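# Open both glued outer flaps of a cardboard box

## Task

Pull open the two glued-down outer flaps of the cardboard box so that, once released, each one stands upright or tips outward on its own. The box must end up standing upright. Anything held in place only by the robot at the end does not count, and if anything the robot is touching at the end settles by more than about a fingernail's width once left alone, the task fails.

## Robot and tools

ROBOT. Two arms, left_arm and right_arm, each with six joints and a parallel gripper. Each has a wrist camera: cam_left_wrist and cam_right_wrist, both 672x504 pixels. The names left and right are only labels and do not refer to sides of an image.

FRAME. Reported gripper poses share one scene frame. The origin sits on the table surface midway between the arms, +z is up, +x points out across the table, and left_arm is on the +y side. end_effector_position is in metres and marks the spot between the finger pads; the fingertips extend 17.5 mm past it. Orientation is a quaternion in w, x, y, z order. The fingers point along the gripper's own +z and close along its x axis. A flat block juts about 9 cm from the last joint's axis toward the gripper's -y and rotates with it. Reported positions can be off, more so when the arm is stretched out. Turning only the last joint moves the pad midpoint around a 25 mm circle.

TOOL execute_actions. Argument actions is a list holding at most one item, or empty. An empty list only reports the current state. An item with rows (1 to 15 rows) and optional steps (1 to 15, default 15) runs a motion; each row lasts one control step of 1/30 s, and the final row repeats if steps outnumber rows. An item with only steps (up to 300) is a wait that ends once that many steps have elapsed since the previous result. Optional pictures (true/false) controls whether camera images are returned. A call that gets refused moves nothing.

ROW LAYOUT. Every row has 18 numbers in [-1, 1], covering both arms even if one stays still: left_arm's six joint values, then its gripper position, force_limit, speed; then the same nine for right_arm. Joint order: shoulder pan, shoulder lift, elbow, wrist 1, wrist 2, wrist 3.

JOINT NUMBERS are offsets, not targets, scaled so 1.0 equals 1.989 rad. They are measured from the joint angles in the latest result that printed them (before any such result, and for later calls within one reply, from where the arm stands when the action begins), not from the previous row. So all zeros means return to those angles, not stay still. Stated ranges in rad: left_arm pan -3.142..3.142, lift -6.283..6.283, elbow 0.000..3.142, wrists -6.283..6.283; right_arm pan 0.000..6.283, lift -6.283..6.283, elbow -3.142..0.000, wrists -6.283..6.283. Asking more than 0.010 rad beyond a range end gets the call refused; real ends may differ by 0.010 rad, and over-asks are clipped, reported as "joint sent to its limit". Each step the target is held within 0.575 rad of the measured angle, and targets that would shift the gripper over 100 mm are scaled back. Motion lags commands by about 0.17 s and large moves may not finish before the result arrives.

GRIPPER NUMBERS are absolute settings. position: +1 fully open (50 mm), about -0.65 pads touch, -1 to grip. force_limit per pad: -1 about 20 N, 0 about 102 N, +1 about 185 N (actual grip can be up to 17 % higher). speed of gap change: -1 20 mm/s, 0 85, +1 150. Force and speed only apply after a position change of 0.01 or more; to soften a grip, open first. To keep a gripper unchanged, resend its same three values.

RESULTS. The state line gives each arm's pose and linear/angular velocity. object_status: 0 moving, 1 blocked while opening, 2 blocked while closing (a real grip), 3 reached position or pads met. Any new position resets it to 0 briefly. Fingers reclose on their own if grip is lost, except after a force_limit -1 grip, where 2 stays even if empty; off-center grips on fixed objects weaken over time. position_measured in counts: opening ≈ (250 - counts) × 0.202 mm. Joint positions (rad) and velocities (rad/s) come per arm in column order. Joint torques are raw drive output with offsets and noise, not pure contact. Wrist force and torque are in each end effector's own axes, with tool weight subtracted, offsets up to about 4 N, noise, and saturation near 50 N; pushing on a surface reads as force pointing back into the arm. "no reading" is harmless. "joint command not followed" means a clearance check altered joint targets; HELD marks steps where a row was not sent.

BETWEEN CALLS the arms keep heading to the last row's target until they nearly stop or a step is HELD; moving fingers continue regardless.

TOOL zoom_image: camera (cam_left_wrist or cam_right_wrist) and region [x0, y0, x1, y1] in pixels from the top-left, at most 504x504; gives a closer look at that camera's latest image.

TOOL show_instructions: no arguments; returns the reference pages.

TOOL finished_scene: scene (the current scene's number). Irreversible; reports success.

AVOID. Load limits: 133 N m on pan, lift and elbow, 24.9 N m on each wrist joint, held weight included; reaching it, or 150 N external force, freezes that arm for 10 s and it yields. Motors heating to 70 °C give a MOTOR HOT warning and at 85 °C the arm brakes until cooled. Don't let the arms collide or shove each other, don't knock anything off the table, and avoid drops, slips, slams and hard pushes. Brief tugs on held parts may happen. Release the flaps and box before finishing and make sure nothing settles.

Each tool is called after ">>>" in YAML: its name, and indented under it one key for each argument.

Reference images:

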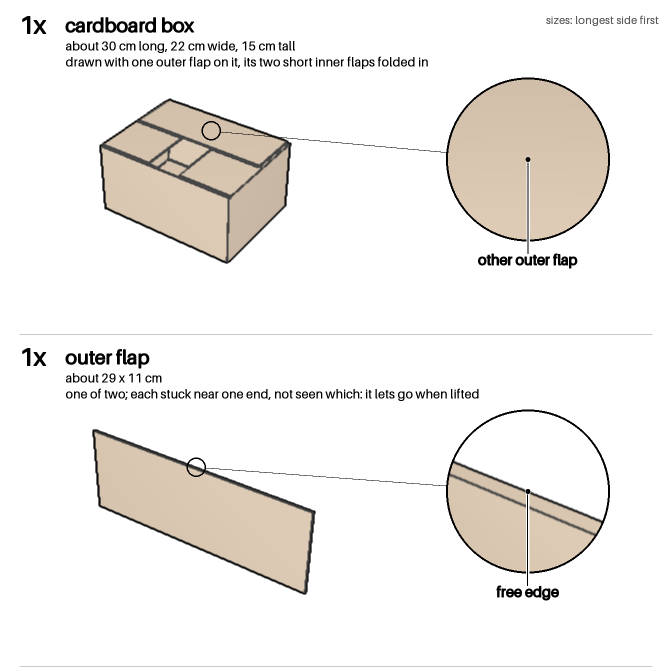

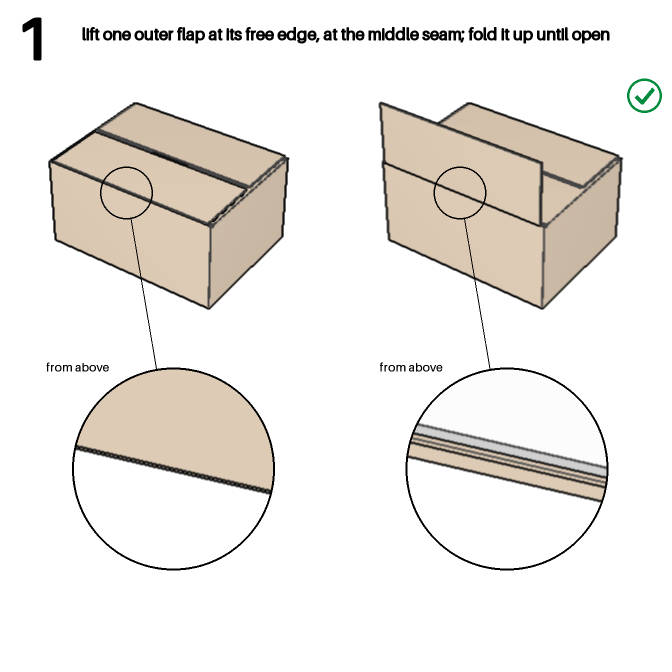

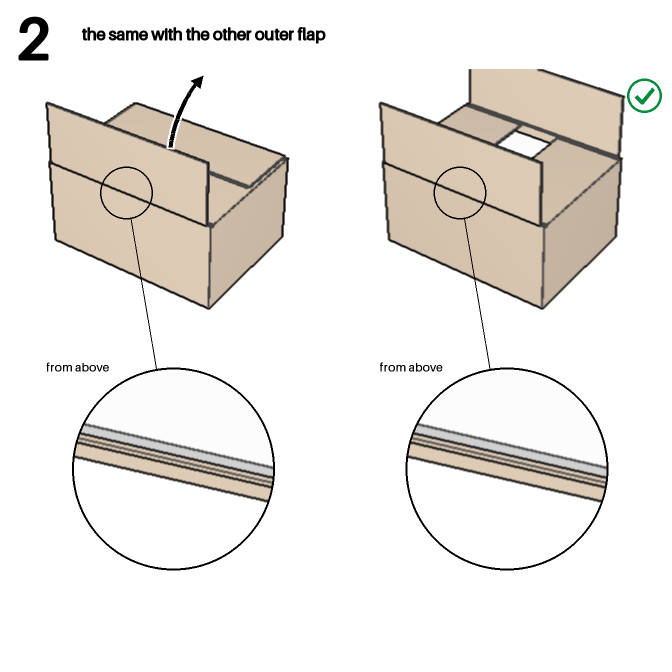

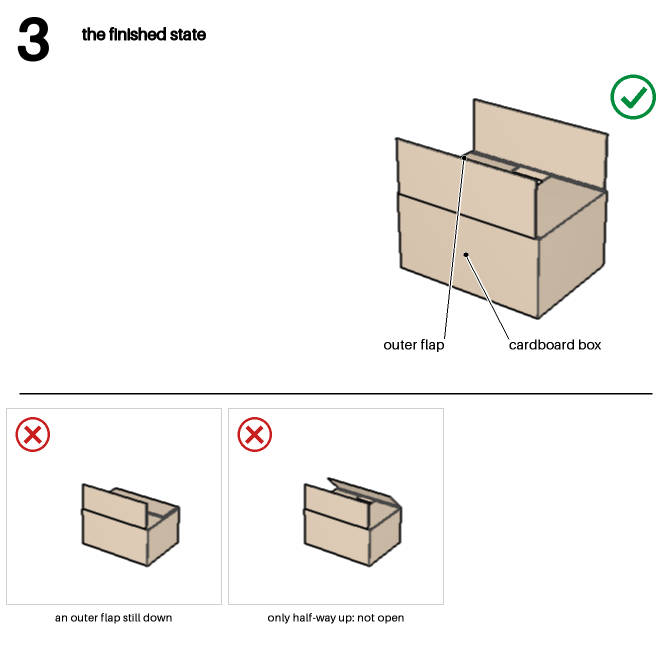

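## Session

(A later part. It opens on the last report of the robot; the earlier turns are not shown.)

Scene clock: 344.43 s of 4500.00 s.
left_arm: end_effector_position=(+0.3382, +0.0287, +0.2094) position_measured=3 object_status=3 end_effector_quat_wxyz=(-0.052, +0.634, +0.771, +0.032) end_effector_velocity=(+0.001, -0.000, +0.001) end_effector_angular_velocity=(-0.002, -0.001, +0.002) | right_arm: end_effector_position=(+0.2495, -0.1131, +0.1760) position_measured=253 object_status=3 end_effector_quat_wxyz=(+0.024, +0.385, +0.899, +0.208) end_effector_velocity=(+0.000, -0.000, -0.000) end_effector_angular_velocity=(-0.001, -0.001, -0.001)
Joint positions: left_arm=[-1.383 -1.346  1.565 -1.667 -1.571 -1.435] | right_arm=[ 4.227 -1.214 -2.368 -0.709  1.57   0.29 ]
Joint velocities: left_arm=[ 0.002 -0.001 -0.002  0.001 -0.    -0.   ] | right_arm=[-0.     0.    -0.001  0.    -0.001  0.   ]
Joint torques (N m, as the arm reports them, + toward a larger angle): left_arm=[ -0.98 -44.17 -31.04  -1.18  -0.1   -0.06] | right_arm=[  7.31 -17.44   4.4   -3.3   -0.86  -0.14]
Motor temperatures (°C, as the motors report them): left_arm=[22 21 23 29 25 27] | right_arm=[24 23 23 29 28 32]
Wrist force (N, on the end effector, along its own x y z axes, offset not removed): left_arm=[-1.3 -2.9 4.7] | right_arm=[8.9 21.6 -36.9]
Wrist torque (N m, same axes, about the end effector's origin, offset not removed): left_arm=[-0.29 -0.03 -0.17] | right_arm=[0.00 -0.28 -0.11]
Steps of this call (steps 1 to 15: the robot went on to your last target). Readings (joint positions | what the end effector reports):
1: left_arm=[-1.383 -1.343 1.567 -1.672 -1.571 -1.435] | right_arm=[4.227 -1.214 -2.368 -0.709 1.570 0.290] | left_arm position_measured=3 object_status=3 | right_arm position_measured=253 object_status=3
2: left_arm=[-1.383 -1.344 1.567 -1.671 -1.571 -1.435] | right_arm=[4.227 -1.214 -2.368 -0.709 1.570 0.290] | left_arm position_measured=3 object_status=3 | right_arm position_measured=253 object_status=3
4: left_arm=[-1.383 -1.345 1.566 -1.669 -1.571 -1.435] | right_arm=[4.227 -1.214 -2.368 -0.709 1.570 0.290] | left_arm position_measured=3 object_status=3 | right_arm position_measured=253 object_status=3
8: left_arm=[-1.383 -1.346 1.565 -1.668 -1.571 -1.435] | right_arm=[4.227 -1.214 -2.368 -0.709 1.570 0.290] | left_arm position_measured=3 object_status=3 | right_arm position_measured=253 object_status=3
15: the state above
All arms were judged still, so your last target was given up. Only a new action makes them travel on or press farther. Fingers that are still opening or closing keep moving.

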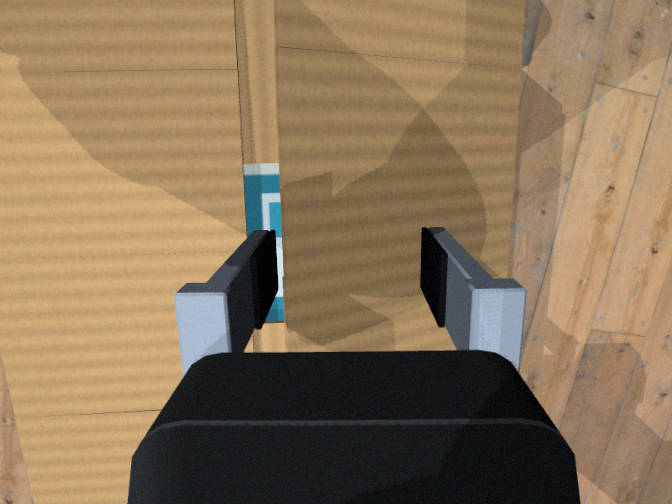

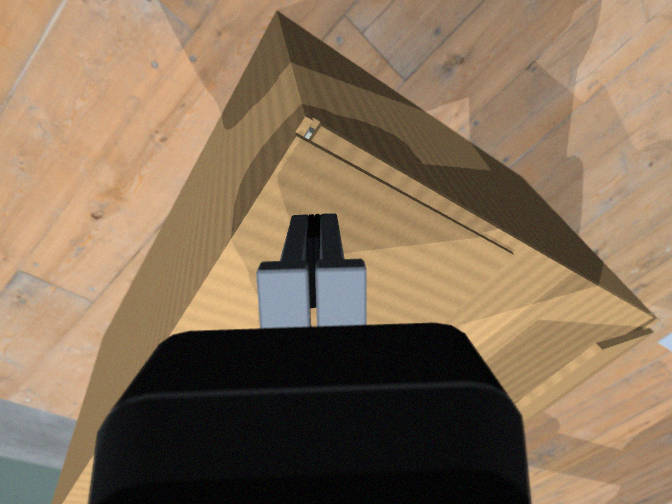

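>>> execute_actions:
  actions:
    - {"rows":[[0,0.0042,0.0114,-0.0156,0,0,1,0,0,0,0,0,0,0,0,-1,0,0],[0,0.0042,0.0114,-0.0156,0,0,1,0,0,0,0,0,0,0,0,-1,0,0],[0,0.0042,0.0114,-0.0156,0,0,1,0,0,0,0,0,0,0,0,-1,0,0],[0,0.0042,0.0114,-0.0156,0,0,1,0,0,0,0,0,0,0,0,-1,0,0],[0,0.0042,0.0114,-0.0156,0,0,1,0,0,0,0,0,0,0,0,-1,0,0],[0,0.0042,0.0114,-0.0156,0,0,1,0,0,0,0,0,0,0,0,-1,0,0],[0,0.0042,0.0114,-0.0156,0,0,1,0,0,0,0,0,0,0,0,-1,0,0],[0,-0.002,0.0144,-0.0126,0,0,1,0,0,0,0,0,0,0,0,-1,0,0],[0,-0.008,0.0174,-0.0095,0,0,1,0,0,0,0,0,0,0,0,-1,0,0],[0,-0.014,0.0204,-0.0065,0,0,1,0,0,0,0,0,0,0,0,-1,0,0],[0,-0.02,0.0234,-0.0035,0,0,1,0,0,0,0,0,0,0,0,-1,0,0],[0,-0.026,0.0265,-0.0004,0,0,1,0,0,0,0,0,0,0,0,-1,0,0],[0,-0.032,0.0295,0.0026,0,0,1,0,0,0,0,0,0,0,0,-1,0,0],[0,-0.038,0.0325,0.0057,0,0,1,0,0,0,0,0,0,0,0,-1,0,0],[0,-0.0442,0.0355,0.0087,0,0,1,0,0,0,0,0,0,0,0,-1,0,0]]}
  pictures: false

>>> execute_actions:
  actions:
    - {"steps":20}

Scene clock: 363.93 s of 4500.00 s.
left_arm: end_effector_position=(+0.3334, +0.0425, +0.2087) position_measured=3 object_status=3 end_effector_quat_wxyz=(-0.052, +0.634, +0.771, +0.032) end_effector_velocity=(-0.035, +0.102, +0.076) end_effector_angular_velocity=(-0.001, -0.001, +0.000) | right_arm: end_effector_position=(+0.2495, -0.1131, +0.1760) position_measured=253 object_status=3 end_effector_quat_wxyz=(+0.024, +0.385, +0.899, +0.208) end_effector_velocity=(-0.000, -0.000, +0.000) end_effector_angular_velocity=(+0.001, -0.000, +0.001)
Joint positions: left_arm=[-1.383 -1.379  1.607 -1.676 -1.571 -1.435] | right_arm=[ 4.227 -1.214 -2.368 -0.709  1.57   0.29 ]
Joint velocities: left_arm=[-0.    -0.288  0.151  0.136  0.    -0.001] | right_arm=[ 0.     0.002 -0.001 -0.     0.    -0.001]
Joint torques (N m, as the arm reports them, + toward a larger angle): left_arm=[  1.92 -40.19  -5.2    6.6    2.34   0.29] | right_arm=[  6.99 -11.28  -1.51  -4.94  -0.83  -0.32]
Motor temperatures (°C, as the motors report them): left_arm=[22 21 23 29 25 27] | right_arm=[24 23 23 29 28 32]
Wrist force (N, on the end effector, along its own x y z axes, offset not removed): left_arm=[-21.0 -16.4 -9.2] | right_arm=[8.4 28.2 -29.9]
Wrist torque (N m, same axes, about the end effector's origin, offset not removed): left_arm=[-0.64 -0.45 0.21] | right_arm=[-0.61 0.36 -0.05]
Steps of this call (steps 1 to 90: nothing new was sent; then 16.00 s passed at rest; steps 91 to 105: all 15 steps of this action). Readings (joint positions | what the end effector reports):
91: left_arm=[-1.383 -1.346 1.565 -1.667 -1.571 -1.435] | right_arm=[4.227 -1.214 -2.368 -0.709 1.570 0.290] | left_arm position_measured=3 object_status=3 | right_arm position_measured=253 object_status=3
92: left_arm=[-1.383 -1.346 1.566 -1.669 -1.571 -1.435] | right_arm=[4.227 -1.214 -2.368 -0.709 1.570 0.290] | left_arm position_measured=3 object_status=3 | right_arm position_measured=253 object_status=3
94: left_arm=[-1.383 -1.343 1.574 -1.679 -1.571 -1.435] | right_arm=[4.227 -1.214 -2.368 -0.709 1.570 0.290] | left_arm position_measured=3 object_status=3 | right_arm position_measured=253 object_status=3
98: left_arm=[-1.383 -1.340 1.583 -1.691 -1.571 -1.435] | right_arm=[4.227 -1.214 -2.368 -0.709 1.570 0.290] | left_arm position_measured=3 object_status=3 | right_arm position_measured=253 object_status=3
105: the state above

Scene clock: 364.60 s of 4500.00 s.
left_arm: end_effector_position=(+0.3268, +0.0620, +0.2227) position_measured=3 object_status=3 end_effector_quat_wxyz=(-0.052, +0.634, +0.771, +0.032) end_effector_velocity=(-0.001, +0.001, +0.000) end_effector_angular_velocity=(+0.001, +0.000, +0.000) | right_arm: end_effector_position=(+0.2495, -0.1131, +0.1760) position_measured=253 object_status=3 end_effector_quat_wxyz=(+0.024, +0.385, +0.899, +0.208) end_effector_velocity=(+0.000, -0.000, -0.001) end_effector_angular_velocity=(-0.001, +0.001, -0.002)
Joint positions: left_arm=[-1.383 -1.434  1.635 -1.65  -1.571 -1.435] | right_arm=[ 4.227 -1.214 -2.368 -0.709  1.57   0.29 ]
Joint velocities: left_arm=[-0.    -0.003  0.002  0.002 -0.    -0.   ] | right_arm=[-0.    -0.001 -0.    -0.001 -0.     0.002]
Joint torques (N m, as the arm reports them, + toward a larger angle): left_arm=[  9.14 -31.27   1.14   8.34   6.33  -0.03] | right_arm=[ 4.77 -0.4  -1.07 -9.03 -0.85 -0.24]
Motor temperatures (°C, as the motors report them): left_arm=[22 21 23 29 25 27] | right_arm=[24 23 23 29 28 32]
Wrist force (N, on the end effector, along its own x y z axes, offset not removed): left_arm=[-27.8 -7.3 -22.7] | right_arm=[12.4 32.1 -31.3]
Wrist torque (N m, same axes, about the end effector's origin, offset not removed): left_arm=[0.09 -0.47 0.09] | right_arm=[-0.21 0.43 -0.03]
Steps of this call (steps 1 to 20: the robot went on to your last target). Readings (joint positions | what the end effector reports):
1: left_arm=[-1.383 -1.389 1.613 -1.671 -1.571 -1.435] | right_arm=[4.227 -1.214 -2.368 -0.709 1.570 0.290] | left_arm position_measured=3 object_status=3 | right_arm position_measured=253 object_status=3
2: left_arm=[-1.383 -1.399 1.617 -1.667 -1.571 -1.435] | right_arm=[4.227 -1.214 -2.368 -0.709 1.570 0.290] | left_arm position_measured=3 object_status=3 | right_arm position_measured=253 object_status=3
4: left_arm=[-1.383 -1.413 1.625 -1.660 -1.571 -1.435] | right_arm=[4.227 -1.214 -2.368 -0.709 1.570 0.290] | left_arm position_measured=3 object_status=3 | right_arm position_measured=253 object_status=3
8: left_arm=[-1.383 -1.427 1.632 -1.653 -1.571 -1.435] | right_arm=[4.227 -1.214 -2.368 -0.709 1.570 0.290] | left_arm position_measured=3 object_status=3 | right_arm position_measured=253 object_status=3
20: the state above

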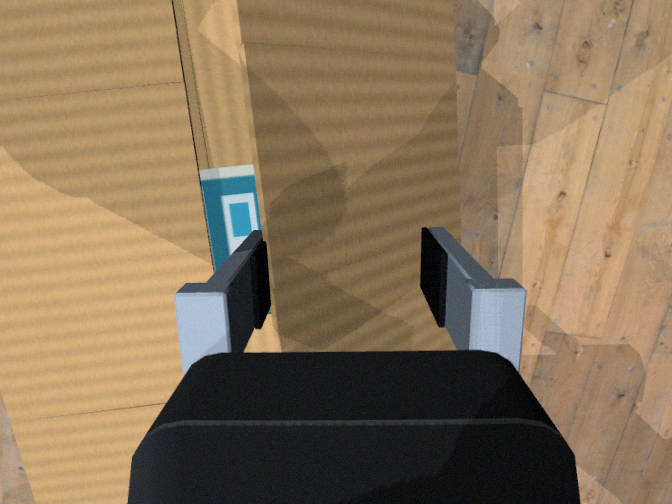

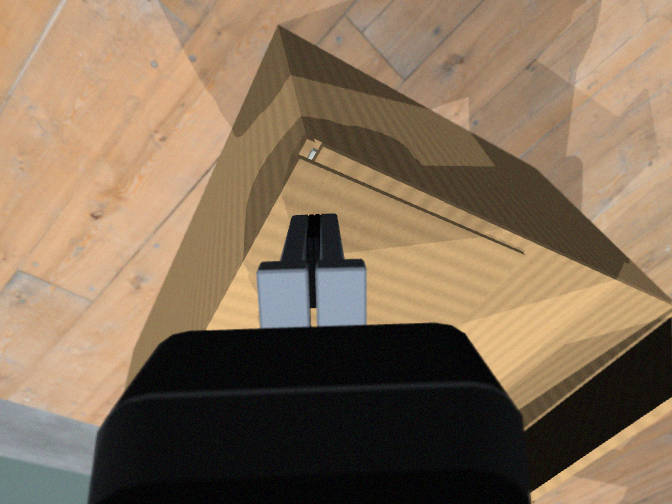

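>>> execute_actions:
  actions:
    - {"rows":[[0,0.0116,-0.0134,0.0018,0,0,1,0,0,0,0,0,0,0,0,-1,0,0],[0,0.0116,-0.0134,0.0018,0,0,1,0,0,0,0,0,0,0,0,-1,0,0],[0,0.0116,-0.0134,0.0018,0,0,1,0,0,0,0,0,0,0,0,-1,0,0],[0,0.0116,-0.0134,0.0018,0,0,1,0,0,0,0,0,0,0,0,-1,0,0],[0,0.0116,-0.0134,0.0018,0,0,1,0,0,0,0,0,0,0,0,-1,0,0],[0,0.0116,-0.0134,0.0018,0,0,1,0,0,0,0,0,0,0,0,-1,0,0],[0,0.0116,-0.0134,0.0018,0,0,1,0,0,0,0,0,0,0,0,-1,0,0],[0,0.0116,-0.0134,0.0018,0,0,1,0,0,0,0,0,0,0,0,-1,0,0],[0,0.0168,0.0095,-0.0262,0,0,1,0,0,0,0,0,0,0,0,-1,0,0]]}
  pictures: false

>>> execute_actions:
  actions:
    - {"steps":20}

Scene clock: 381.10 s of 4500.00 s.
left_arm: end_effector_position=(+0.3298, +0.0533, +0.2067) position_measured=3 object_status=3 end_effector_quat_wxyz=(-0.052, +0.634, +0.771, +0.032) end_effector_velocity=(+0.001, -0.000, -0.048) end_effector_angular_velocity=(-0.001, -0.001, +0.002) | right_arm: end_effector_position=(+0.2495, -0.1131, +0.1760) position_measured=253 object_status=3 end_effector_quat_wxyz=(+0.024, +0.385, +0.899, +0.208) end_effector_velocity=(+0.000, +0.000, +0.000) end_effector_angular_velocity=(+0.000, -0.001, +0.001)
Joint positions: left_arm=[-1.383 -1.404  1.642 -1.686 -1.571 -1.435] | right_arm=[ 4.227 -1.214 -2.368 -0.709  1.57   0.29 ]
Joint velocities: left_arm=[ 0.001  0.028  0.094 -0.123  0.    -0.001] | right_arm=[-0.     0.     0.001 -0.    -0.    -0.001]
Joint torques (N m, as the arm reports them, + toward a larger angle): left_arm=[ -3.51 -27.87 -18.22  -4.43   1.13   0.02] | right_arm=[-2.26 -6.66 -1.63 -6.09 -0.73 -0.4 ]
Motor temperatures (°C, as the motors report them): left_arm=[22 21 23 29 25 27] | right_arm=[24 23 23 29 28 32]
Wrist force (N, on the end effector, along its own x y z axes, offset not removed): left_arm=[-2.3 1.1 4.0] | right_arm=[11.4 25.3 -38.8]
Wrist torque (N m, same axes, about the end effector's origin, offset not removed): left_arm=[0.34 0.33 0.13] | right_arm=[-0.22 -0.33 -0.21]
Steps of this call (steps 1 to 15: the robot went on to your last target; steps 16 to 90: nothing new was sent; then 13.00 s passed at rest; steps 91 to 105: all 15 steps of this action). Readings (joint positions | what the end effector reports):
91: left_arm=[-1.383 -1.434 1.635 -1.650 -1.571 -1.435] | right_arm=[4.227 -1.214 -2.368 -0.709 1.570 0.290] | left_arm position_measured=3 object_status=3 | right_arm position_measured=253 object_status=3
92: left_arm=[-1.383 -1.432 1.634 -1.649 -1.571 -1.435] | right_arm=[4.227 -1.214 -2.368 -0.709 1.570 0.290] | left_arm position_measured=3 object_status=3 | right_arm position_measured=253 object_status=3
94: left_arm=[-1.383 -1.425 1.625 -1.648 -1.571 -1.435] | right_arm=[4.227 -1.214 -2.368 -0.709 1.570 0.290] | left_arm position_measured=3 object_status=3 | right_arm position_measured=253 object_status=3
98: left_arm=[-1.383 -1.416 1.614 -1.647 -1.571 -1.435] | right_arm=[4.227 -1.214 -2.368 -0.709 1.570 0.290] | left_arm position_measured=3 object_status=3 | right_arm position_measured=253 object_status=3
105: the state above

Scene clock: 381.77 s of 4500.00 s.
left_arm: end_effector_position=(+0.3298, +0.0531, +0.2006) position_measured=3 object_status=3 end_effector_quat_wxyz=(-0.052, +0.634, +0.771, +0.032) end_effector_velocity=(+0.001, +0.001, -0.001) end_effector_angular_velocity=(+0.000, -0.000, +0.002) | right_arm: end_effector_position=(+0.2495, -0.1131, +0.1761) position_measured=253 object_status=3 end_effector_quat_wxyz=(+0.024, +0.385, +0.899, +0.208) end_effector_velocity=(+0.000, -0.000, +0.000) end_effector_angular_velocity=(-0.000, -0.000, -0.001)
Joint positions: left_arm=[-1.383 -1.4    1.654 -1.702 -1.571 -1.435] | right_arm=[ 4.227 -1.214 -2.368 -0.709  1.57   0.29 ]
Joint velocities: left_arm=[ 0.002  0.     0.001 -0.001  0.     0.   ] | right_arm=[-0.001  0.001 -0.    -0.001 -0.001  0.   ]
Joint torques (N m, as the arm reports them, + toward a larger angle): left_arm=[ -7.26 -25.64 -16.41  -3.94   1.65   0.06] | right_arm=[ -2.32 -15.96  -1.28  -3.89  -1.01  -0.41]
Motor temperatures (°C, as the motors report them): left_arm=[22 21 23 29 25 27] | right_arm=[24 23 23 29 28 32]
Wrist force (N, on the end effector, along its own x y z axes, offset not removed): left_arm=[-1.5 -3.6 0.1] | right_arm=[9.7 23.6 -36.4]
Wrist torque (N m, same axes, about the end effector's origin, offset not removed): left_arm=[-0.56 0.42 0.18] | right_arm=[-0.28 -0.15 -0.12]
Steps of this call (steps 1 to 20: the robot went on to your last target). Readings (joint positions | what the end effector reports):
1: left_arm=[-1.383 -1.403 1.645 -1.690 -1.571 -1.435] | right_arm=[4.227 -1.214 -2.368 -0.709 1.570 0.290] | left_arm position_measured=3 object_status=3 | right_arm position_measured=253 object_status=3
2: left_arm=[-1.383 -1.402 1.647 -1.693 -1.571 -1.435] | right_arm=[4.227 -1.214 -2.368 -0.709 1.570 0.290] | left_arm position_measured=3 object_status=3 | right_arm position_measured=253 object_status=3
4: left_arm=[-1.383 -1.402 1.650 -1.696 -1.571 -1.435] | right_arm=[4.227 -1.214 -2.368 -0.709 1.570 0.290] | left_arm position_measured=3 object_status=3 | right_arm position_measured=253 object_status=3
8: left_arm=[-1.383 -1.401 1.653 -1.700 -1.571 -1.435] | right_arm=[4.227 -1.214 -2.368 -0.709 1.570 0.290] | left_arm position_measured=3 object_status=3 | right_arm position_measured=253 object_status=3
20: the state above

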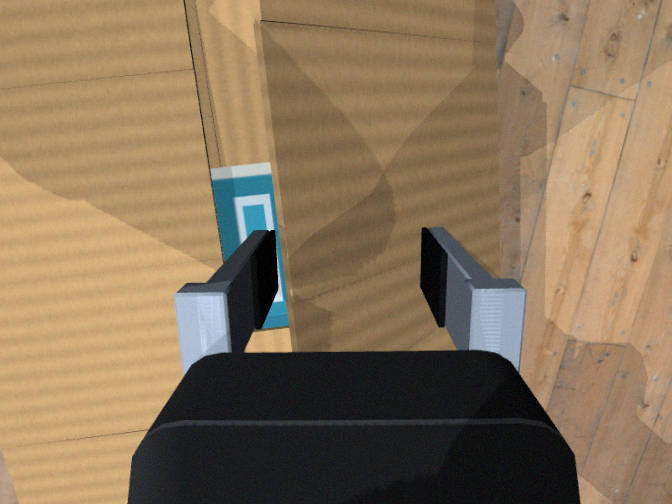

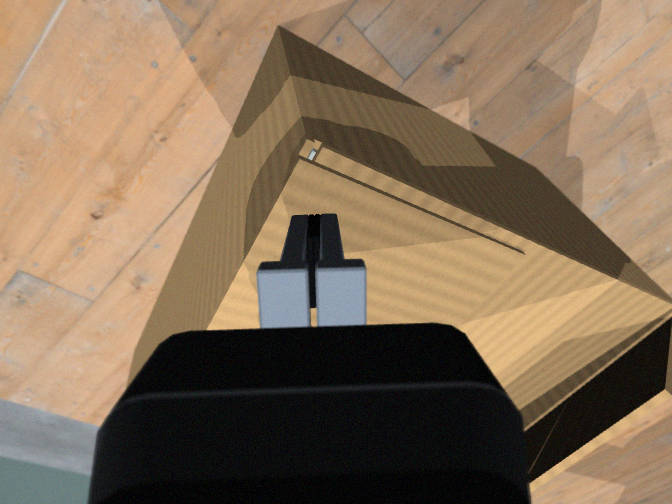

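>>> execute_actions:
  actions:
    - {"rows":[[0,-0.0052,0.006,-0.0008,0,0,1,0,0,0,0,0,0,0,0,-1,0,0],[0,-0.0052,0.006,-0.0008,0,0,1,0,0,0,0,0,0,0,0,-1,0,0],[0,-0.0052,0.006,-0.0008,0,0,1,0,0,0,0,0,0,0,0,-1,0,0],[0,-0.0052,0.006,-0.0008,0,0,1,0,0,0,0,0,0,0,0,-1,0,0],[0,-0.0052,0.006,-0.0008,0,0,1,0,0,0,0,0,0,0,0,-1,0,0],[0,-0.0078,0.0055,0.0023,0,0,1,0,0,0,0,0,0,0,0,-1,0,0],[0,-0.0104,0.005,0.0054,0,0,1,0,0,0,0,0,0,0,0,-1,0,0],[0,-0.013,0.0046,0.0084,0,0,1,0,0,0,0,0,0,0,0,-1,0,0],[0,-0.0158,0.0043,0.0115,0,0,1,0,0,0,0,0,0,0,0,-1,0,0],[0,-0.0186,0.0041,0.0145,0,0,1,0,0,0,0,0,0,0,0,-1,0,0],[0,-0.0214,0.004,0.0174,0,0,1,0,0,0,0,0,0,0,0,-1,0,0],[0,-0.0243,0.004,0.0203,0,0,1,0,0,0,0,0,0,0,0,-1,0,0],[0,-0.0272,0.0041,0.0231,0,0,1,0,0,0,0,0,0,0,0,-1,0,0],[0,-0.0301,0.0043,0.0258,0,0,1,0,0,0,0,0,0,0,0,-1,0,0],[0,-0.0331,0.0045,0.0286,0,0,1,0,0,0,0,0,0,0,0,-1,0,0]]}
  pictures: false

>>> execute_actions:
  actions:
    - {"steps":20}

Scene clock: 402.23 s of 4500.00 s.
left_arm: end_effector_position=(+0.3255, +0.0657, +0.2142) position_measured=3 object_status=3 end_effector_quat_wxyz=(-0.052, +0.634, +0.771, +0.032) end_effector_velocity=(-0.017, +0.047, +0.067) end_effector_angular_velocity=(-0.003, -0.001, -0.002) | right_arm: end_effector_position=(+0.2495, -0.1131, +0.1760) position_measured=253 object_status=3 end_effector_quat_wxyz=(+0.024, +0.385, +0.899, +0.208) end_effector_velocity=(+0.000, -0.000, +0.000) end_effector_angular_velocity=(+0.000, -0.001, -0.001)
Joint positions: left_arm=[-1.383 -1.438  1.663 -1.672 -1.571 -1.435] | right_arm=[ 4.227 -1.214 -2.368 -0.709  1.57   0.29 ]
Joint velocities: left_arm=[-0.001 -0.152 -0.001  0.15  -0.     0.001] | right_arm=[-0.     0.001  0.    -0.    -0.001  0.001]
Joint torques (N m, as the arm reports them, + toward a larger angle): left_arm=[ -5.04 -43.01 -31.66  -1.05   2.12   0.06] | right_arm=[ -1.06 -11.64  -1.43  -4.61  -0.79  -0.43]
Motor temperatures (°C, as the motors report them): left_arm=[22 21 23 29 25 27] | right_arm=[24 23 23 29 28 32]
Wrist force (N, on the end effector, along its own x y z axes, offset not removed): left_arm=[-1.3 -3.6 2.2] | right_arm=[8.1 24.8 -40.2]
Wrist torque (N m, same axes, about the end effector's origin, offset not removed): left_arm=[-0.74 -0.01 -0.03] | right_arm=[-0.08 0.21 -0.06]
Steps of this call (steps 1 to 15: the robot went on to your last target; steps 16 to 90: nothing new was sent; then 16.97 s passed at rest; steps 91 to 105: all 15 steps of this action). Readings (joint positions | what the end effector reports):
91: left_arm=[-1.383 -1.400 1.654 -1.702 -1.571 -1.435] | right_arm=[4.227 -1.214 -2.368 -0.709 1.570 0.290] | left_arm position_measured=3 object_status=3 | right_arm position_measured=253 object_status=3
92: left_arm=[-1.383 -1.401 1.655 -1.702 -1.571 -1.435] | right_arm=[4.227 -1.214 -2.368 -0.709 1.570 0.290] | left_arm position_measured=3 object_status=3 | right_arm position_measured=253 object_status=3
94: left_arm=[-1.383 -1.404 1.659 -1.703 -1.571 -1.435] | right_arm=[4.227 -1.214 -2.368 -0.709 1.570 0.290] | left_arm position_measured=3 object_status=3 | right_arm position_measured=253 object_status=3
98: left_arm=[-1.383 -1.410 1.663 -1.701 -1.571 -1.435] | right_arm=[4.227 -1.214 -2.368 -0.709 1.570 0.290] | left_arm position_measured=3 object_status=3 | right_arm position_measured=253 object_status=3
105: the state above

Scene clock: 402.90 s of 4500.00 s.
left_arm: end_effector_position=(+0.3225, +0.0746, +0.2261) position_measured=3 object_status=3 end_effector_quat_wxyz=(-0.052, +0.634, +0.771, +0.032) end_effector_velocity=(-0.000, +0.000, +0.001) end_effector_angular_velocity=(-0.001, -0.000, +0.001) | right_arm: end_effector_position=(+0.2495, -0.1131, +0.1760) position_measured=253 object_status=3 end_effector_quat_wxyz=(+0.024, +0.385, +0.899, +0.208) end_effector_velocity=(+0.000, +0.000, +0.001) end_effector_angular_velocity=(+0.001, -0.002, -0.001)
Joint positions: left_arm=[-1.383 -1.466  1.663 -1.645 -1.571 -1.435] | right_arm=[ 4.227 -1.214 -2.368 -0.709  1.57   0.29 ]
Joint velocities: left_arm=[ 0.    -0.001 -0.001  0.001 -0.    -0.001] | right_arm=[ 0.     0.001  0.001  0.001 -0.002  0.   ]
Joint torques (N m, as the arm reports them, + toward a larger angle): left_arm=[ -3.74 -38.91 -18.08  -1.03   1.52   0.08] | right_arm=[-2.97 -0.21 -1.85 -5.49 -0.74 -0.18]
Motor temperatures (°C, as the motors report them): left_arm=[22 21 23 29 25 27] | right_arm=[24 23 23 29 28 32]
Wrist force (N, on the end effector, along its own x y z axes, offset not removed): left_arm=[-3.1 -0.7 1.1] | right_arm=[8.0 23.4 -37.7]
Wrist torque (N m, same axes, about the end effector's origin, offset not removed): left_arm=[-0.14 0.49 0.23] | right_arm=[-0.15 0.29 -0.06]
Steps of this call (steps 1 to 20: the robot went on to your last target). Readings (joint positions | what the end effector reports):
1: left_arm=[-1.383 -1.444 1.663 -1.667 -1.571 -1.435] | right_arm=[4.227 -1.214 -2.368 -0.709 1.570 0.290] | left_arm position_measured=3 object_status=3 | right_arm position_measured=253 object_status=3
2: left_arm=[-1.383 -1.448 1.663 -1.662 -1.571 -1.435] | right_arm=[4.227 -1.214 -2.368 -0.709 1.570 0.290] | left_arm position_measured=3 object_status=3 | right_arm position_measured=253 object_status=3
4: left_arm=[-1.383 -1.456 1.663 -1.655 -1.571 -1.435] | right_arm=[4.227 -1.214 -2.368 -0.709 1.570 0.290] | left_arm position_measured=3 object_status=3 | right_arm position_measured=253 object_status=3
8: left_arm=[-1.383 -1.462 1.663 -1.649 -1.571 -1.435] | right_arm=[4.227 -1.214 -2.368 -0.709 1.570 0.290] | left_arm position_measured=3 object_status=3 | right_arm position_measured=253 object_status=3
20: the state above

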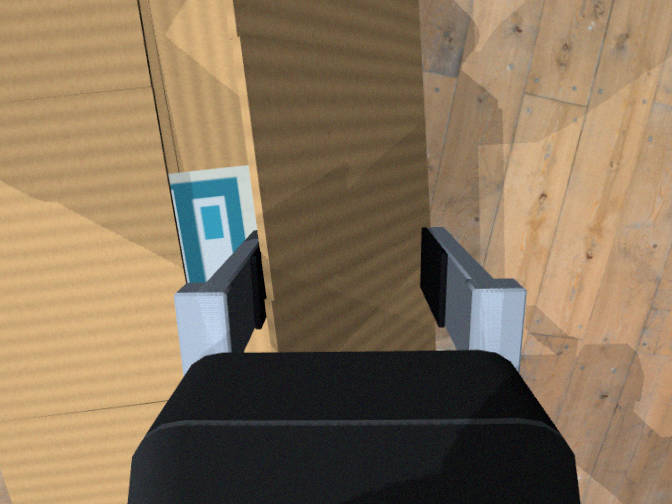

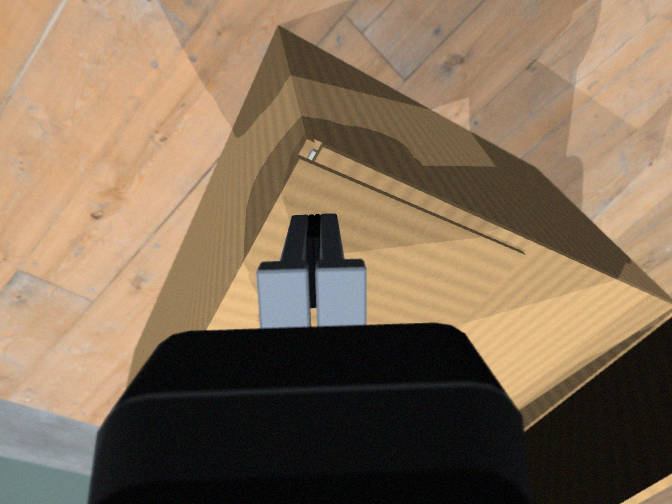

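>>> execute_actions:
  actions:
    - {"rows":[[0,-0.006,0.0023,0.0035,0,0,1,0,0,0,0,0,0,0,0,-1,0,0],[0,-0.0116,0.0047,0.0069,0,0,1,0,0,0,0,0,0,0,0,-1,0,0],[0,-0.0173,0.007,0.0103,0,0,1,0,0,0,0,0,0,0,0,-1,0,0],[0,-0.0231,0.0094,0.0138,0,0,1,0,0,0,0,0,0,0,0,-1,0,0],[0,-0.0289,0.0117,0.0172,0,0,1,0,0,0,0,0,0,0,0,-1,0,0],[0,-0.0354,0.0159,0.0194,0,0,1,0,0,0,0,0,0,0,0,-1,0,0],[0,-0.0419,0.0202,0.0217,0,0,1,0,0,0,0,0,0,0,0,-1,0,0],[0,-0.0483,0.0244,0.0239,0,0,1,0,0,0,0,0,0,0,0,-1,0,0],[0,-0.0548,0.0287,0.0262,0,0,1,0,0,0,0,0,0,0,0,-1,0,0],[0,-0.0613,0.0329,0.0284,0,0,1,0,0,0,0,0,0,0,0,-1,0,0],[0,-0.068,0.0388,0.0293,0,0,1,0,0,0,0,0,0,0,0,-1,0,0],[0,-0.0748,0.0446,0.0302,0,0,1,0,0,0,0,0,0,0,0,-1,0,0],[0,-0.0815,0.0505,0.031,0,0,1,0,0,0,0,0,0,0,0,-1,0,0],[0,-0.0883,0.0563,0.0319,0,0,1,0,0,0,0,0,0,0,0,-1,0,0],[0,-0.095,0.0622,0.0328,0,0,1,0,0,0,0,0,0,0,0,-1,0,0]]}
  pictures: false

>>> execute_actions:
  actions:
    - {"steps":25}
  pictures: false

>>> execute_actions:
  actions:
    - {"rows":[[0,-0.01,0.0107,-0.0004,0,0,1,0,0,0,0,0,0,0,0,-1,0,0],[0,-0.02,0.0214,-0.0008,0,0,1,0,0,0,0,0,0,0,0,-1,0,0],[0,-0.0309,0.0321,-0.0012,0,0,1,0,0,0,0,0,0,0,0,-1,0,0]]}

Scene clock: 430.37 s of 4500.00 s.
left_arm: end_effector_position=(+0.3070, +0.1199, +0.2481) position_measured=3 object_status=3 end_effector_quat_wxyz=(-0.052, +0.634, +0.771, +0.032) end_effector_velocity=(-0.049, +0.146, +0.032) end_effector_angular_velocity=(-0.003, -0.001, +0.002) | right_arm: end_effector_position=(+0.2495, -0.1131, +0.1761) position_measured=253 object_status=3 end_effector_quat_wxyz=(+0.024, +0.385, +0.899, +0.208) end_effector_velocity=(+0.000, +0.000, +0.001) end_effector_angular_velocity=(+0.000, -0.001, +0.002)
Joint positions: left_arm=[-1.383 -1.587  1.732 -1.593 -1.571 -1.435] | right_arm=[ 4.227 -1.214 -2.368 -0.709  1.57   0.29 ]
Joint velocities: left_arm=[ 0.002 -0.376  0.288  0.084 -0.    -0.   ] | right_arm=[ 0.     0.     0.001 -0.     0.    -0.002]
Joint torques (N m, as the arm reports them, + toward a larger angle): left_arm=[  3.79 -35.09 -14.95  -0.87  -1.24   0.07] | right_arm=[-1.86 -6.2  -1.63 -7.66 -0.87 -0.08]
Motor temperatures (°C, as the motors report them): left_arm=[22 21 23 29 25 27] | right_arm=[24 23 23 29 28 32]
Wrist force (N, on the end effector, along its own x y z axes, offset not removed): left_arm=[-3.6 -1.2 4.5] | right_arm=[7.9 25.1 -37.5]
Wrist torque (N m, same axes, about the end effector's origin, offset not removed): left_arm=[-0.16 0.36 -0.15] | right_arm=[0.09 0.40 -0.10]
Steps of this call (steps 1 to 15: the robot went on to your last target; steps 16 to 90: nothing new was sent; then 23.97 s passed at rest; steps 91 to 105: all 15 steps of this action). Readings (joint positions | what the end effector reports):
91: left_arm=[-1.383 -1.466 1.663 -1.645 -1.571 -1.435] | right_arm=[4.227 -1.214 -2.368 -0.709 1.570 0.290] | left_arm position_measured=3 object_status=3 | right_arm position_measured=253 object_status=3
92: left_arm=[-1.383 -1.467 1.663 -1.644 -1.571 -1.435] | right_arm=[4.227 -1.214 -2.368 -0.709 1.570 0.290] | left_arm position_measured=3 object_status=3 | right_arm position_measured=253 object_status=3
94: left_arm=[-1.383 -1.475 1.666 -1.640 -1.571 -1.435] | right_arm=[4.227 -1.214 -2.368 -0.709 1.570 0.290] | left_arm position_measured=3 object_status=3 | right_arm position_measured=253 object_status=3
98: left_arm=[-1.383 -1.506 1.680 -1.622 -1.571 -1.435] | right_arm=[4.227 -1.214 -2.368 -0.709 1.570 0.290] | left_arm position_measured=3 object_status=3 | right_arm position_measured=253 object_status=3
105: the state above

Scene clock: 431.20 s of 4500.00 s.
left_arm: end_effector_position=(+0.2979, +0.1464, +0.2521) position_measured=3 object_status=3 end_effector_quat_wxyz=(-0.052, +0.634, +0.771, +0.032) end_effector_velocity=(-0.000, +0.000, +0.000) end_effector_angular_velocity=(-0.001, -0.000, -0.001) | right_arm: end_effector_position=(+0.2495, -0.1131, +0.1761) position_measured=253 object_status=3 end_effector_quat_wxyz=(+0.024, +0.385, +0.899, +0.208) end_effector_velocity=(-0.000, -0.000, -0.001) end_effector_angular_velocity=(-0.001, +0.001, +0.001)
Joint positions: left_arm=[-1.383 -1.655  1.787 -1.58  -1.571 -1.435] | right_arm=[ 4.227 -1.214 -2.368 -0.709  1.57   0.29 ]
Joint velocities: left_arm=[-0.001 -0.001  0.     0.    -0.     0.   ] | right_arm=[ 0.    -0.001 -0.001 -0.     0.    -0.001]
Joint torques (N m, as the arm reports them, + toward a larger angle): left_arm=[  3.39 -31.12 -17.26  -0.79  -1.27   0.05] | right_arm=[ -2.1  -18.54  -2.    -7.14  -1.02  -0.12]
Motor temperatures (°C, as the motors report them): left_arm=[22 21 23 29 25 27] | right_arm=[24 23 23 29 28 32]
Wrist force (N, on the end effector, along its own x y z axes, offset not removed): left_arm=[-0.5 -0.7 -0.7] | right_arm=[8.2 21.6 -35.1]
Wrist torque (N m, same axes, about the end effector's origin, offset not removed): left_arm=[-0.13 -0.15 0.05] | right_arm=[-0.43 0.17 0.10]
Steps of this call (steps 1 to 25: the robot went on to your last target). Readings (joint positions | what the end effector reports):
1: left_arm=[-1.383 -1.599 1.742 -1.591 -1.571 -1.435] | right_arm=[4.227 -1.214 -2.368 -0.709 1.570 0.290] | left_arm position_measured=3 object_status=3 | right_arm position_measured=253 object_status=3
2: left_arm=[-1.383 -1.611 1.752 -1.588 -1.571 -1.435] | right_arm=[4.227 -1.214 -2.368 -0.709 1.570 0.290] | left_arm position_measured=3 object_status=3 | right_arm position_measured=253 object_status=3
4: left_arm=[-1.383 -1.629 1.766 -1.585 -1.571 -1.435] | right_arm=[4.227 -1.214 -2.368 -0.709 1.570 0.290] | left_arm position_measured=3 object_status=3 | right_arm position_measured=253 object_status=3
8: left_arm=[-1.383 -1.646 1.779 -1.582 -1.571 -1.435] | right_arm=[4.227 -1.214 -2.368 -0.709 1.570 0.290] | left_arm position_measured=3 object_status=3 | right_arm position_measured=253 object_status=3
25: the state above

Scene clock: 431.70 s of 4500.00 s.
left_arm: end_effector_position=(+0.2899, +0.1700, +0.2484) position_measured=3 object_status=3 end_effector_quat_wxyz=(-0.052, +0.634, +0.771, +0.032) end_effector_velocity=(-0.003, +0.009, -0.002) end_effector_angular_velocity=(+0.000, +0.000, -0.001) | right_arm: end_effector_position=(+0.2495, -0.1131, +0.1761) position_measured=253 object_status=3 end_effector_quat_wxyz=(+0.024, +0.385, +0.899, +0.208) end_effector_velocity=(+0.000, +0.000, +0.000) end_effector_angular_velocity=(+0.000, -0.000, -0.001)
Joint positions: left_arm=[-1.383 -1.713  1.847 -1.582 -1.571 -1.435] | right_arm=[ 4.227 -1.214 -2.368 -0.709  1.57   0.29 ]
Joint velocities: left_arm=[-0.001 -0.022  0.023 -0.     0.    -0.   ] | right_arm=[-0.    -0.001  0.002 -0.    -0.     0.   ]
Joint torques (N m, as the arm reports them, + toward a larger angle): left_arm=[  3.49 -25.43 -18.92  -3.47  -1.15   0.04] | right_arm=[ -2.24 -17.47  -1.68  -7.    -0.91   0.07]
Motor temperatures (°C, as the motors report them): left_arm=[22 21 23 29 25 27] | right_arm=[24 23 23 29 28 32]
Wrist force (N, on the end effector, along its own x y z axes, offset not removed): left_arm=[-3.1 -4.0 1.8] | right_arm=[10.5 23.7 -36.4]
Wrist torque (N m, same axes, about the end effector's origin, offset not removed): left_arm=[-0.63 0.15 0.13] | right_arm=[-0.08 -0.14 -0.17]
Steps of this call (steps 1 to 15: all 15 steps of this action). Readings (joint positions | what the end effector reports):
1: left_arm=[-1.383 -1.655 1.787 -1.580 -1.571 -1.435] | right_arm=[4.227 -1.214 -2.368 -0.709 1.570 0.290] | left_arm position_measured=3 object_status=3 | right_arm position_measured=253 object_status=3
2: left_arm=[-1.383 -1.656 1.788 -1.580 -1.571 -1.435] | right_arm=[4.227 -1.214 -2.368 -0.709 1.570 0.290] | left_arm position_measured=3 object_status=3 | right_arm position_measured=253 object_status=3
4: left_arm=[-1.383 -1.669 1.801 -1.580 -1.571 -1.435] | right_arm=[4.227 -1.214 -2.368 -0.709 1.570 0.290] | left_arm position_measured=3 object_status=3 | right_arm position_measured=253 object_status=3
8: left_arm=[-1.383 -1.699 1.832 -1.582 -1.571 -1.435] | right_arm=[4.227 -1.214 -2.368 -0.709 1.570 0.290] | left_arm position_measured=3 object_status=3 | right_arm position_measured=253 object_status=3
15: the state above

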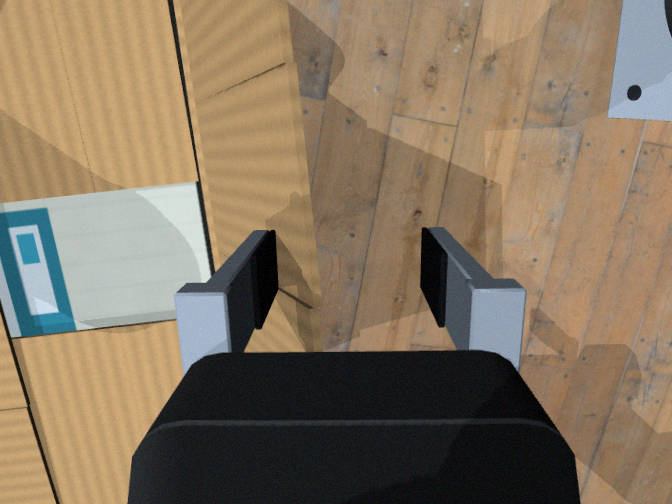

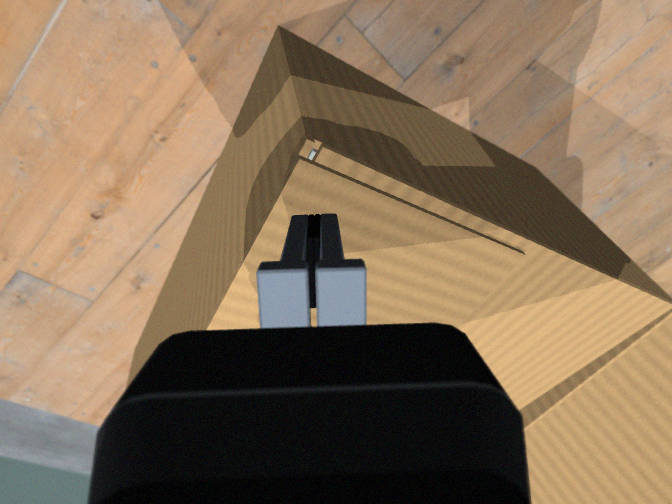

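>>> execute_actions:
  actions:
    - {"rows":[[0,-0.0045,-0.101,0.1056,0,0,1,0,0,0,0.0088,0.022,-0.0309,0,0,-1,0,0]]}
  pictures: false

>>> execute_actions:
  actions:
    - {"steps":15}
  pictures: false

>>> execute_actions:
  actions:
    - {"rows":[[0,0.0458,0.075,-0.409,0,-0.06,1,0,0,0.1,-0.0639,-0.0366,0.216,0,0,-1,0,0]]}
  pictures: false

>>> execute_actions:
  actions:
    - {"steps":60}

Scene clock: 470.03 s of 4500.00 s.
left_arm: end_effector_position=(+0.2895, +0.1710, +0.3263) position_measured=3 object_status=3 end_effector_quat_wxyz=(-0.052, +0.634, +0.771, +0.032) end_effector_velocity=(-0.002, +0.002, +0.028) end_effector_angular_velocity=(+0.001, +0.000, -0.002) | right_arm: end_effector_position=(+0.2508, -0.1109, +0.1947) position_measured=253 object_status=3 end_effector_quat_wxyz=(+0.024, +0.385, +0.899, +0.208) end_effector_velocity=(+0.000, +0.001, +0.007) end_effector_angular_velocity=(+0.004, -0.000, -0.000)
Joint positions: left_arm=[-1.383 -1.722  1.656 -1.382 -1.571 -1.435] | right_arm=[ 4.227 -1.197 -2.325 -0.768  1.57   0.29 ]
Joint velocities: left_arm=[-0.002 -0.001 -0.071  0.073  0.     0.   ] | right_arm=[-0.     0.005  0.013 -0.015  0.001  0.001]
Joint torques (N m, as the arm reports them, + toward a larger angle): left_arm=[  3.48 -25.89 -30.72  -0.91  -0.97   0.08] | right_arm=[-2.14 18.18 34.1   1.66 -0.83 -0.07]
Motor temperatures (°C, as the motors report them): left_arm=[22 22 23 29 25 27] | right_arm=[24 23 23 30 28 32]
Wrist force (N, on the end effector, along its own x y z axes, offset not removed): left_arm=[-2.7 0.2 4.5] | right_arm=[-0.5 -4.0 1.8]
Wrist torque (N m, same axes, about the end effector's origin, offset not removed): left_arm=[0.19 0.38 0.12] | right_arm=[-0.47 0.11 -0.02]
Steps of this call (steps 1 to 15: the robot went on to your last target; steps 16 to 90: nothing new was sent; then 34.83 s passed at rest; steps 91 to 105: all 15 steps of this action). Readings (joint positions | what the end effector reports):
91: left_arm=[-1.383 -1.716 1.850 -1.582 -1.571 -1.435] | right_arm=[4.227 -1.214 -2.368 -0.709 1.570 0.290] | left_arm position_measured=3 object_status=3 | right_arm position_measured=253 object_status=3
92: left_arm=[-1.383 -1.717 1.847 -1.579 -1.571 -1.435] | right_arm=[4.227 -1.213 -2.365 -0.712 1.570 0.290] | left_arm position_measured=3 object_status=3 | right_arm position_measured=253 object_status=3
94: left_arm=[-1.383 -1.719 1.803 -1.534 -1.571 -1.435] | right_arm=[4.227 -1.207 -2.351 -0.733 1.570 0.290] | left_arm position_measured=3 object_status=3 | right_arm position_measured=253 object_status=3
98: left_arm=[-1.383 -1.721 1.703 -1.431 -1.571 -1.435] | right_arm=[4.227 -1.201 -2.333 -0.757 1.570 0.290] | left_arm position_measured=3 object_status=3 | right_arm position_measured=253 object_status=3
105: the state above

Scene clock: 470.53 s of 4500.00 s.
left_arm: end_effector_position=(+0.2894, +0.1713, +0.3299) position_measured=3 object_status=3 end_effector_quat_wxyz=(-0.052, +0.634, +0.771, +0.032) end_effector_velocity=(+0.000, -0.000, +0.001) end_effector_angular_velocity=(-0.001, -0.000, +0.001) | right_arm: end_effector_position=(+0.2508, -0.1109, +0.1954) position_measured=253 object_status=3 end_effector_quat_wxyz=(+0.024, +0.385, +0.899, +0.208) end_effector_velocity=(-0.000, -0.000, +0.000) end_effector_angular_velocity=(-0.001, +0.001, +0.000)
Joint positions: left_arm=[-1.383 -1.722  1.647 -1.372 -1.571 -1.435] | right_arm=[ 4.227 -1.197 -2.324 -0.77   1.57   0.29 ]
Joint velocities: left_arm=[ 0.     0.    -0.002  0.001 -0.    -0.001] | right_arm=[-0.    -0.     0.001 -0.002  0.001  0.   ]
Joint torques (N m, as the arm reports them, + toward a larger angle): left_arm=[  3.47 -27.32 -32.09  -0.94  -1.13   0.06] | right_arm=[-2.22 18.38 34.48  1.49 -0.89 -0.04]
Motor temperatures (°C, as the motors report them): left_arm=[22 22 23 29 25 27] | right_arm=[24 23 23 30 28 32]
Wrist force (N, on the end effector, along its own x y z axes, offset not removed): left_arm=[1.6 -1.0 4.5] | right_arm=[-0.2 -1.6 0.5]
Wrist torque (N m, same axes, about the end effector's origin, offset not removed): left_arm=[-0.13 -0.44 -0.14] | right_arm=[-0.24 0.11 -0.16]
Steps of this call (steps 1 to 15: the robot went on to your last target). Readings (joint positions | what the end effector reports):
1: left_arm=[-1.383 -1.722 1.654 -1.379 -1.571 -1.435] | right_arm=[4.227 -1.197 -2.325 -0.768 1.570 0.290] | left_arm position_measured=3 object_status=3 | right_arm position_measured=253 object_status=3
2: left_arm=[-1.383 -1.722 1.652 -1.378 -1.571 -1.435] | right_arm=[4.227 -1.197 -2.325 -0.769 1.570 0.290] | left_arm position_measured=3 object_status=3 | right_arm position_measured=253 object_status=3
4: left_arm=[-1.383 -1.722 1.650 -1.376 -1.571 -1.435] | right_arm=[4.227 -1.197 -2.324 -0.769 1.570 0.290] | left_arm position_measured=3 object_status=3 | right_arm position_measured=253 object_status=3
8: left_arm=[-1.383 -1.722 1.648 -1.373 -1.571 -1.435] | right_arm=[4.227 -1.197 -2.324 -0.770 1.570 0.290] | left_arm position_measured=3 object_status=3 | right_arm position_measured=253 object_status=3
15: the state above
All arms were judged still, so your last target was given up. Only a new action makes them travel on or press farther. Fingers that are still opening or closing keep moving.

Scene clock: 471.03 s of 4500.00 s.
left_arm: end_effector_position=(+0.3391, +0.0252, +0.3064) position_measured=3 object_status=3 end_effector_quat_wxyz=(+0.139, +0.584, +0.794, -0.096) end_effector_velocity=(+0.067, -0.197, +0.095) end_effector_angular_velocity=(-0.810, -0.249, +0.075) | right_arm: end_effector_position=(+0.2120, -0.0054, +0.1875) position_measured=253 object_status=3 end_effector_quat_wxyz=(+0.007, +0.290, +0.905, +0.311) end_effector_velocity=(-0.020, +0.048, +0.013) end_effector_angular_velocity=(+0.134, -0.047, +0.078)
Joint positions: left_arm=[-1.383 -1.639  1.783 -2.054 -1.571 -1.544] | right_arm=[ 4.416 -1.318 -2.393 -0.368  1.57   0.29 ]
Joint velocities: left_arm=[ 0.     0.061  0.103 -1.01  -0.    -0.08 ] | right_arm=[ 0.077 -0.047 -0.025  0.213 -0.    -0.001]
Joint torques (N m, as the arm reports them, + toward a larger angle): left_arm=[  0.17 -19.83 -19.96  -5.18  -1.13  -2.1 ] | right_arm=[ 9.25  3.   14.19  6.27  2.4  -0.06]
Motor temperatures (°C, as the motors report them): left_arm=[22 22 23 29 25 27] | right_arm=[24 23 23 30 28 32]
Wrist force (N, on the end effector, along its own x y z axes, offset not removed): left_arm=[-1.5 -4.8 3.4] | right_arm=[0.6 0.9 0.4]
Wrist torque (N m, same axes, about the end effector's origin, offset not removed): left_arm=[-0.79 0.19 -0.08] | right_arm=[0.35 0.04 -0.09]
Steps of this call (steps 1 to 15: all 15 steps of this action). Readings (joint positions | what the end effector reports):
1: left_arm=[-1.383 -1.722 1.647 -1.372 -1.571 -1.435] | right_arm=[4.227 -1.197 -2.324 -0.770 1.570 0.290] | left_arm position_measured=3 object_status=3 | right_arm position_measured=253 object_status=3
2: left_arm=[-1.383 -1.720 1.650 -1.375 -1.571 -1.438] | right_arm=[4.230 -1.199 -2.327 -0.767 1.570 0.290] | left_arm position_measured=3 object_status=3 | right_arm position_measured=253 object_status=3
4: left_arm=[-1.383 -1.699 1.681 -1.423 -1.571 -1.464] | right_arm=[4.272 -1.231 -2.347 -0.719 1.570 0.290] | left_arm position_measured=3 object_status=3 | right_arm position_measured=253 object_status=3
8: left_arm=[-1.383 -1.667 1.735 -1.655 -1.571 -1.506] | right_arm=[4.365 -1.287 -2.377 -0.511 1.570 0.290] | left_arm position_measured=3 object_status=3 | right_arm position_measured=253 object_status=3
15: the state above

Scene clock: 473.03 s of 4500.00 s.
left_arm: end_effector_position=(+0.3475, +0.0008, +0.3202) position_measured=3 object_status=3 end_effector_quat_wxyz=(+0.183, +0.573, +0.788, -0.128) end_effector_velocity=(-0.001, +0.000, -0.001) end_effector_angular_velocity=(+0.002, +0.001, -0.001) | right_arm: end_effector_position=(+0.2093, +0.0007, +0.1893) position_measured=253 object_status=3 end_effector_quat_wxyz=(+0.005, +0.285, +0.904, +0.320) end_effector_velocity=(-0.000, -0.000, -0.000) end_effector_angular_velocity=(-0.001, +0.000, +0.001)
Joint positions: left_arm=[-1.383 -1.631  1.796 -2.186 -1.571 -1.554] | right_arm=[ 4.426 -1.324 -2.397 -0.34   1.57   0.29 ]
Joint velocities: left_arm=[-0.001  0.     0.002  0.001  0.     0.   ] | right_arm=[ 0.     0.001 -0.001 -0.001  0.    -0.001]
Joint torques (N m, as the arm reports them, + toward a larger angle): left_arm=[ -7.26 -18.5  -19.15  -5.31  -1.03  -1.95] | right_arm=[ 9.14  1.75 13.78  5.91  2.53 -0.29]
Motor temperatures (°C, as the motors report them): left_arm=[22 22 23 29 25 27] | right_arm=[24 23 23 30 28 32]
Wrist force (N, on the end effector, along its own x y z axes, offset not removed): left_arm=[0.8 1.1 4.4] | right_arm=[0.2 -1.7 -1.5]
Wrist torque (N m, same axes, about the end effector's origin, offset not removed): left_arm=[0.27 -0.28 0.27] | right_arm=[-0.11 -0.07 -0.01]
Steps of this call (steps 1 to 30: the robot went on to your last target; steps 31 to 60: nothing new was sent). Readings (joint positions | what the end effector reports):
1: left_arm=[-1.383 -1.637 1.786 -2.084 -1.571 -1.546] | right_arm=[4.418 -1.319 -2.394 -0.362 1.570 0.290] | left_arm position_measured=3 object_status=3 | right_arm position_measured=253 object_status=3
2: left_arm=[-1.383 -1.636 1.788 -2.108 -1.571 -1.548] | right_arm=[4.420 -1.320 -2.395 -0.357 1.570 0.290] | left_arm position_measured=3 object_status=3 | right_arm position_measured=253 object_status=3
4: left_arm=[-1.383 -1.634 1.791 -2.139 -1.571 -1.550] | right_arm=[4.423 -1.322 -2.396 -0.350 1.570 0.290] | left_arm position_measured=3 object_status=3 | right_arm position_measured=253 object_status=3
8: left_arm=[-1.383 -1.632 1.794 -2.169 -1.571 -1.553] | right_arm=[4.425 -1.323 -2.396 -0.344 1.570 0.290] | left_arm position_measured=3 object_status=3 | right_arm position_measured=253 object_status=3
60: the state above
All arms were judged still, so your last target was given up. Only a new action makes them travel on or press farther. Fingers that are still opening or closing keep moving.

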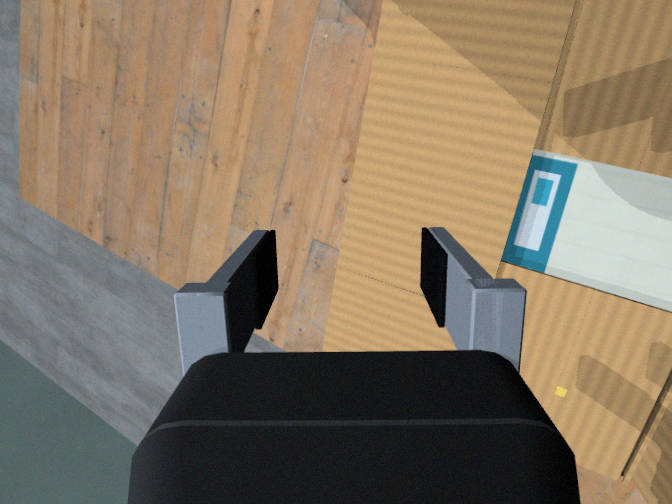

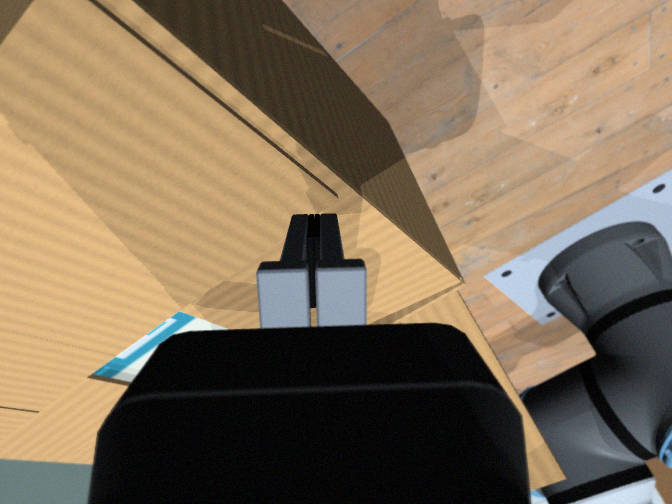

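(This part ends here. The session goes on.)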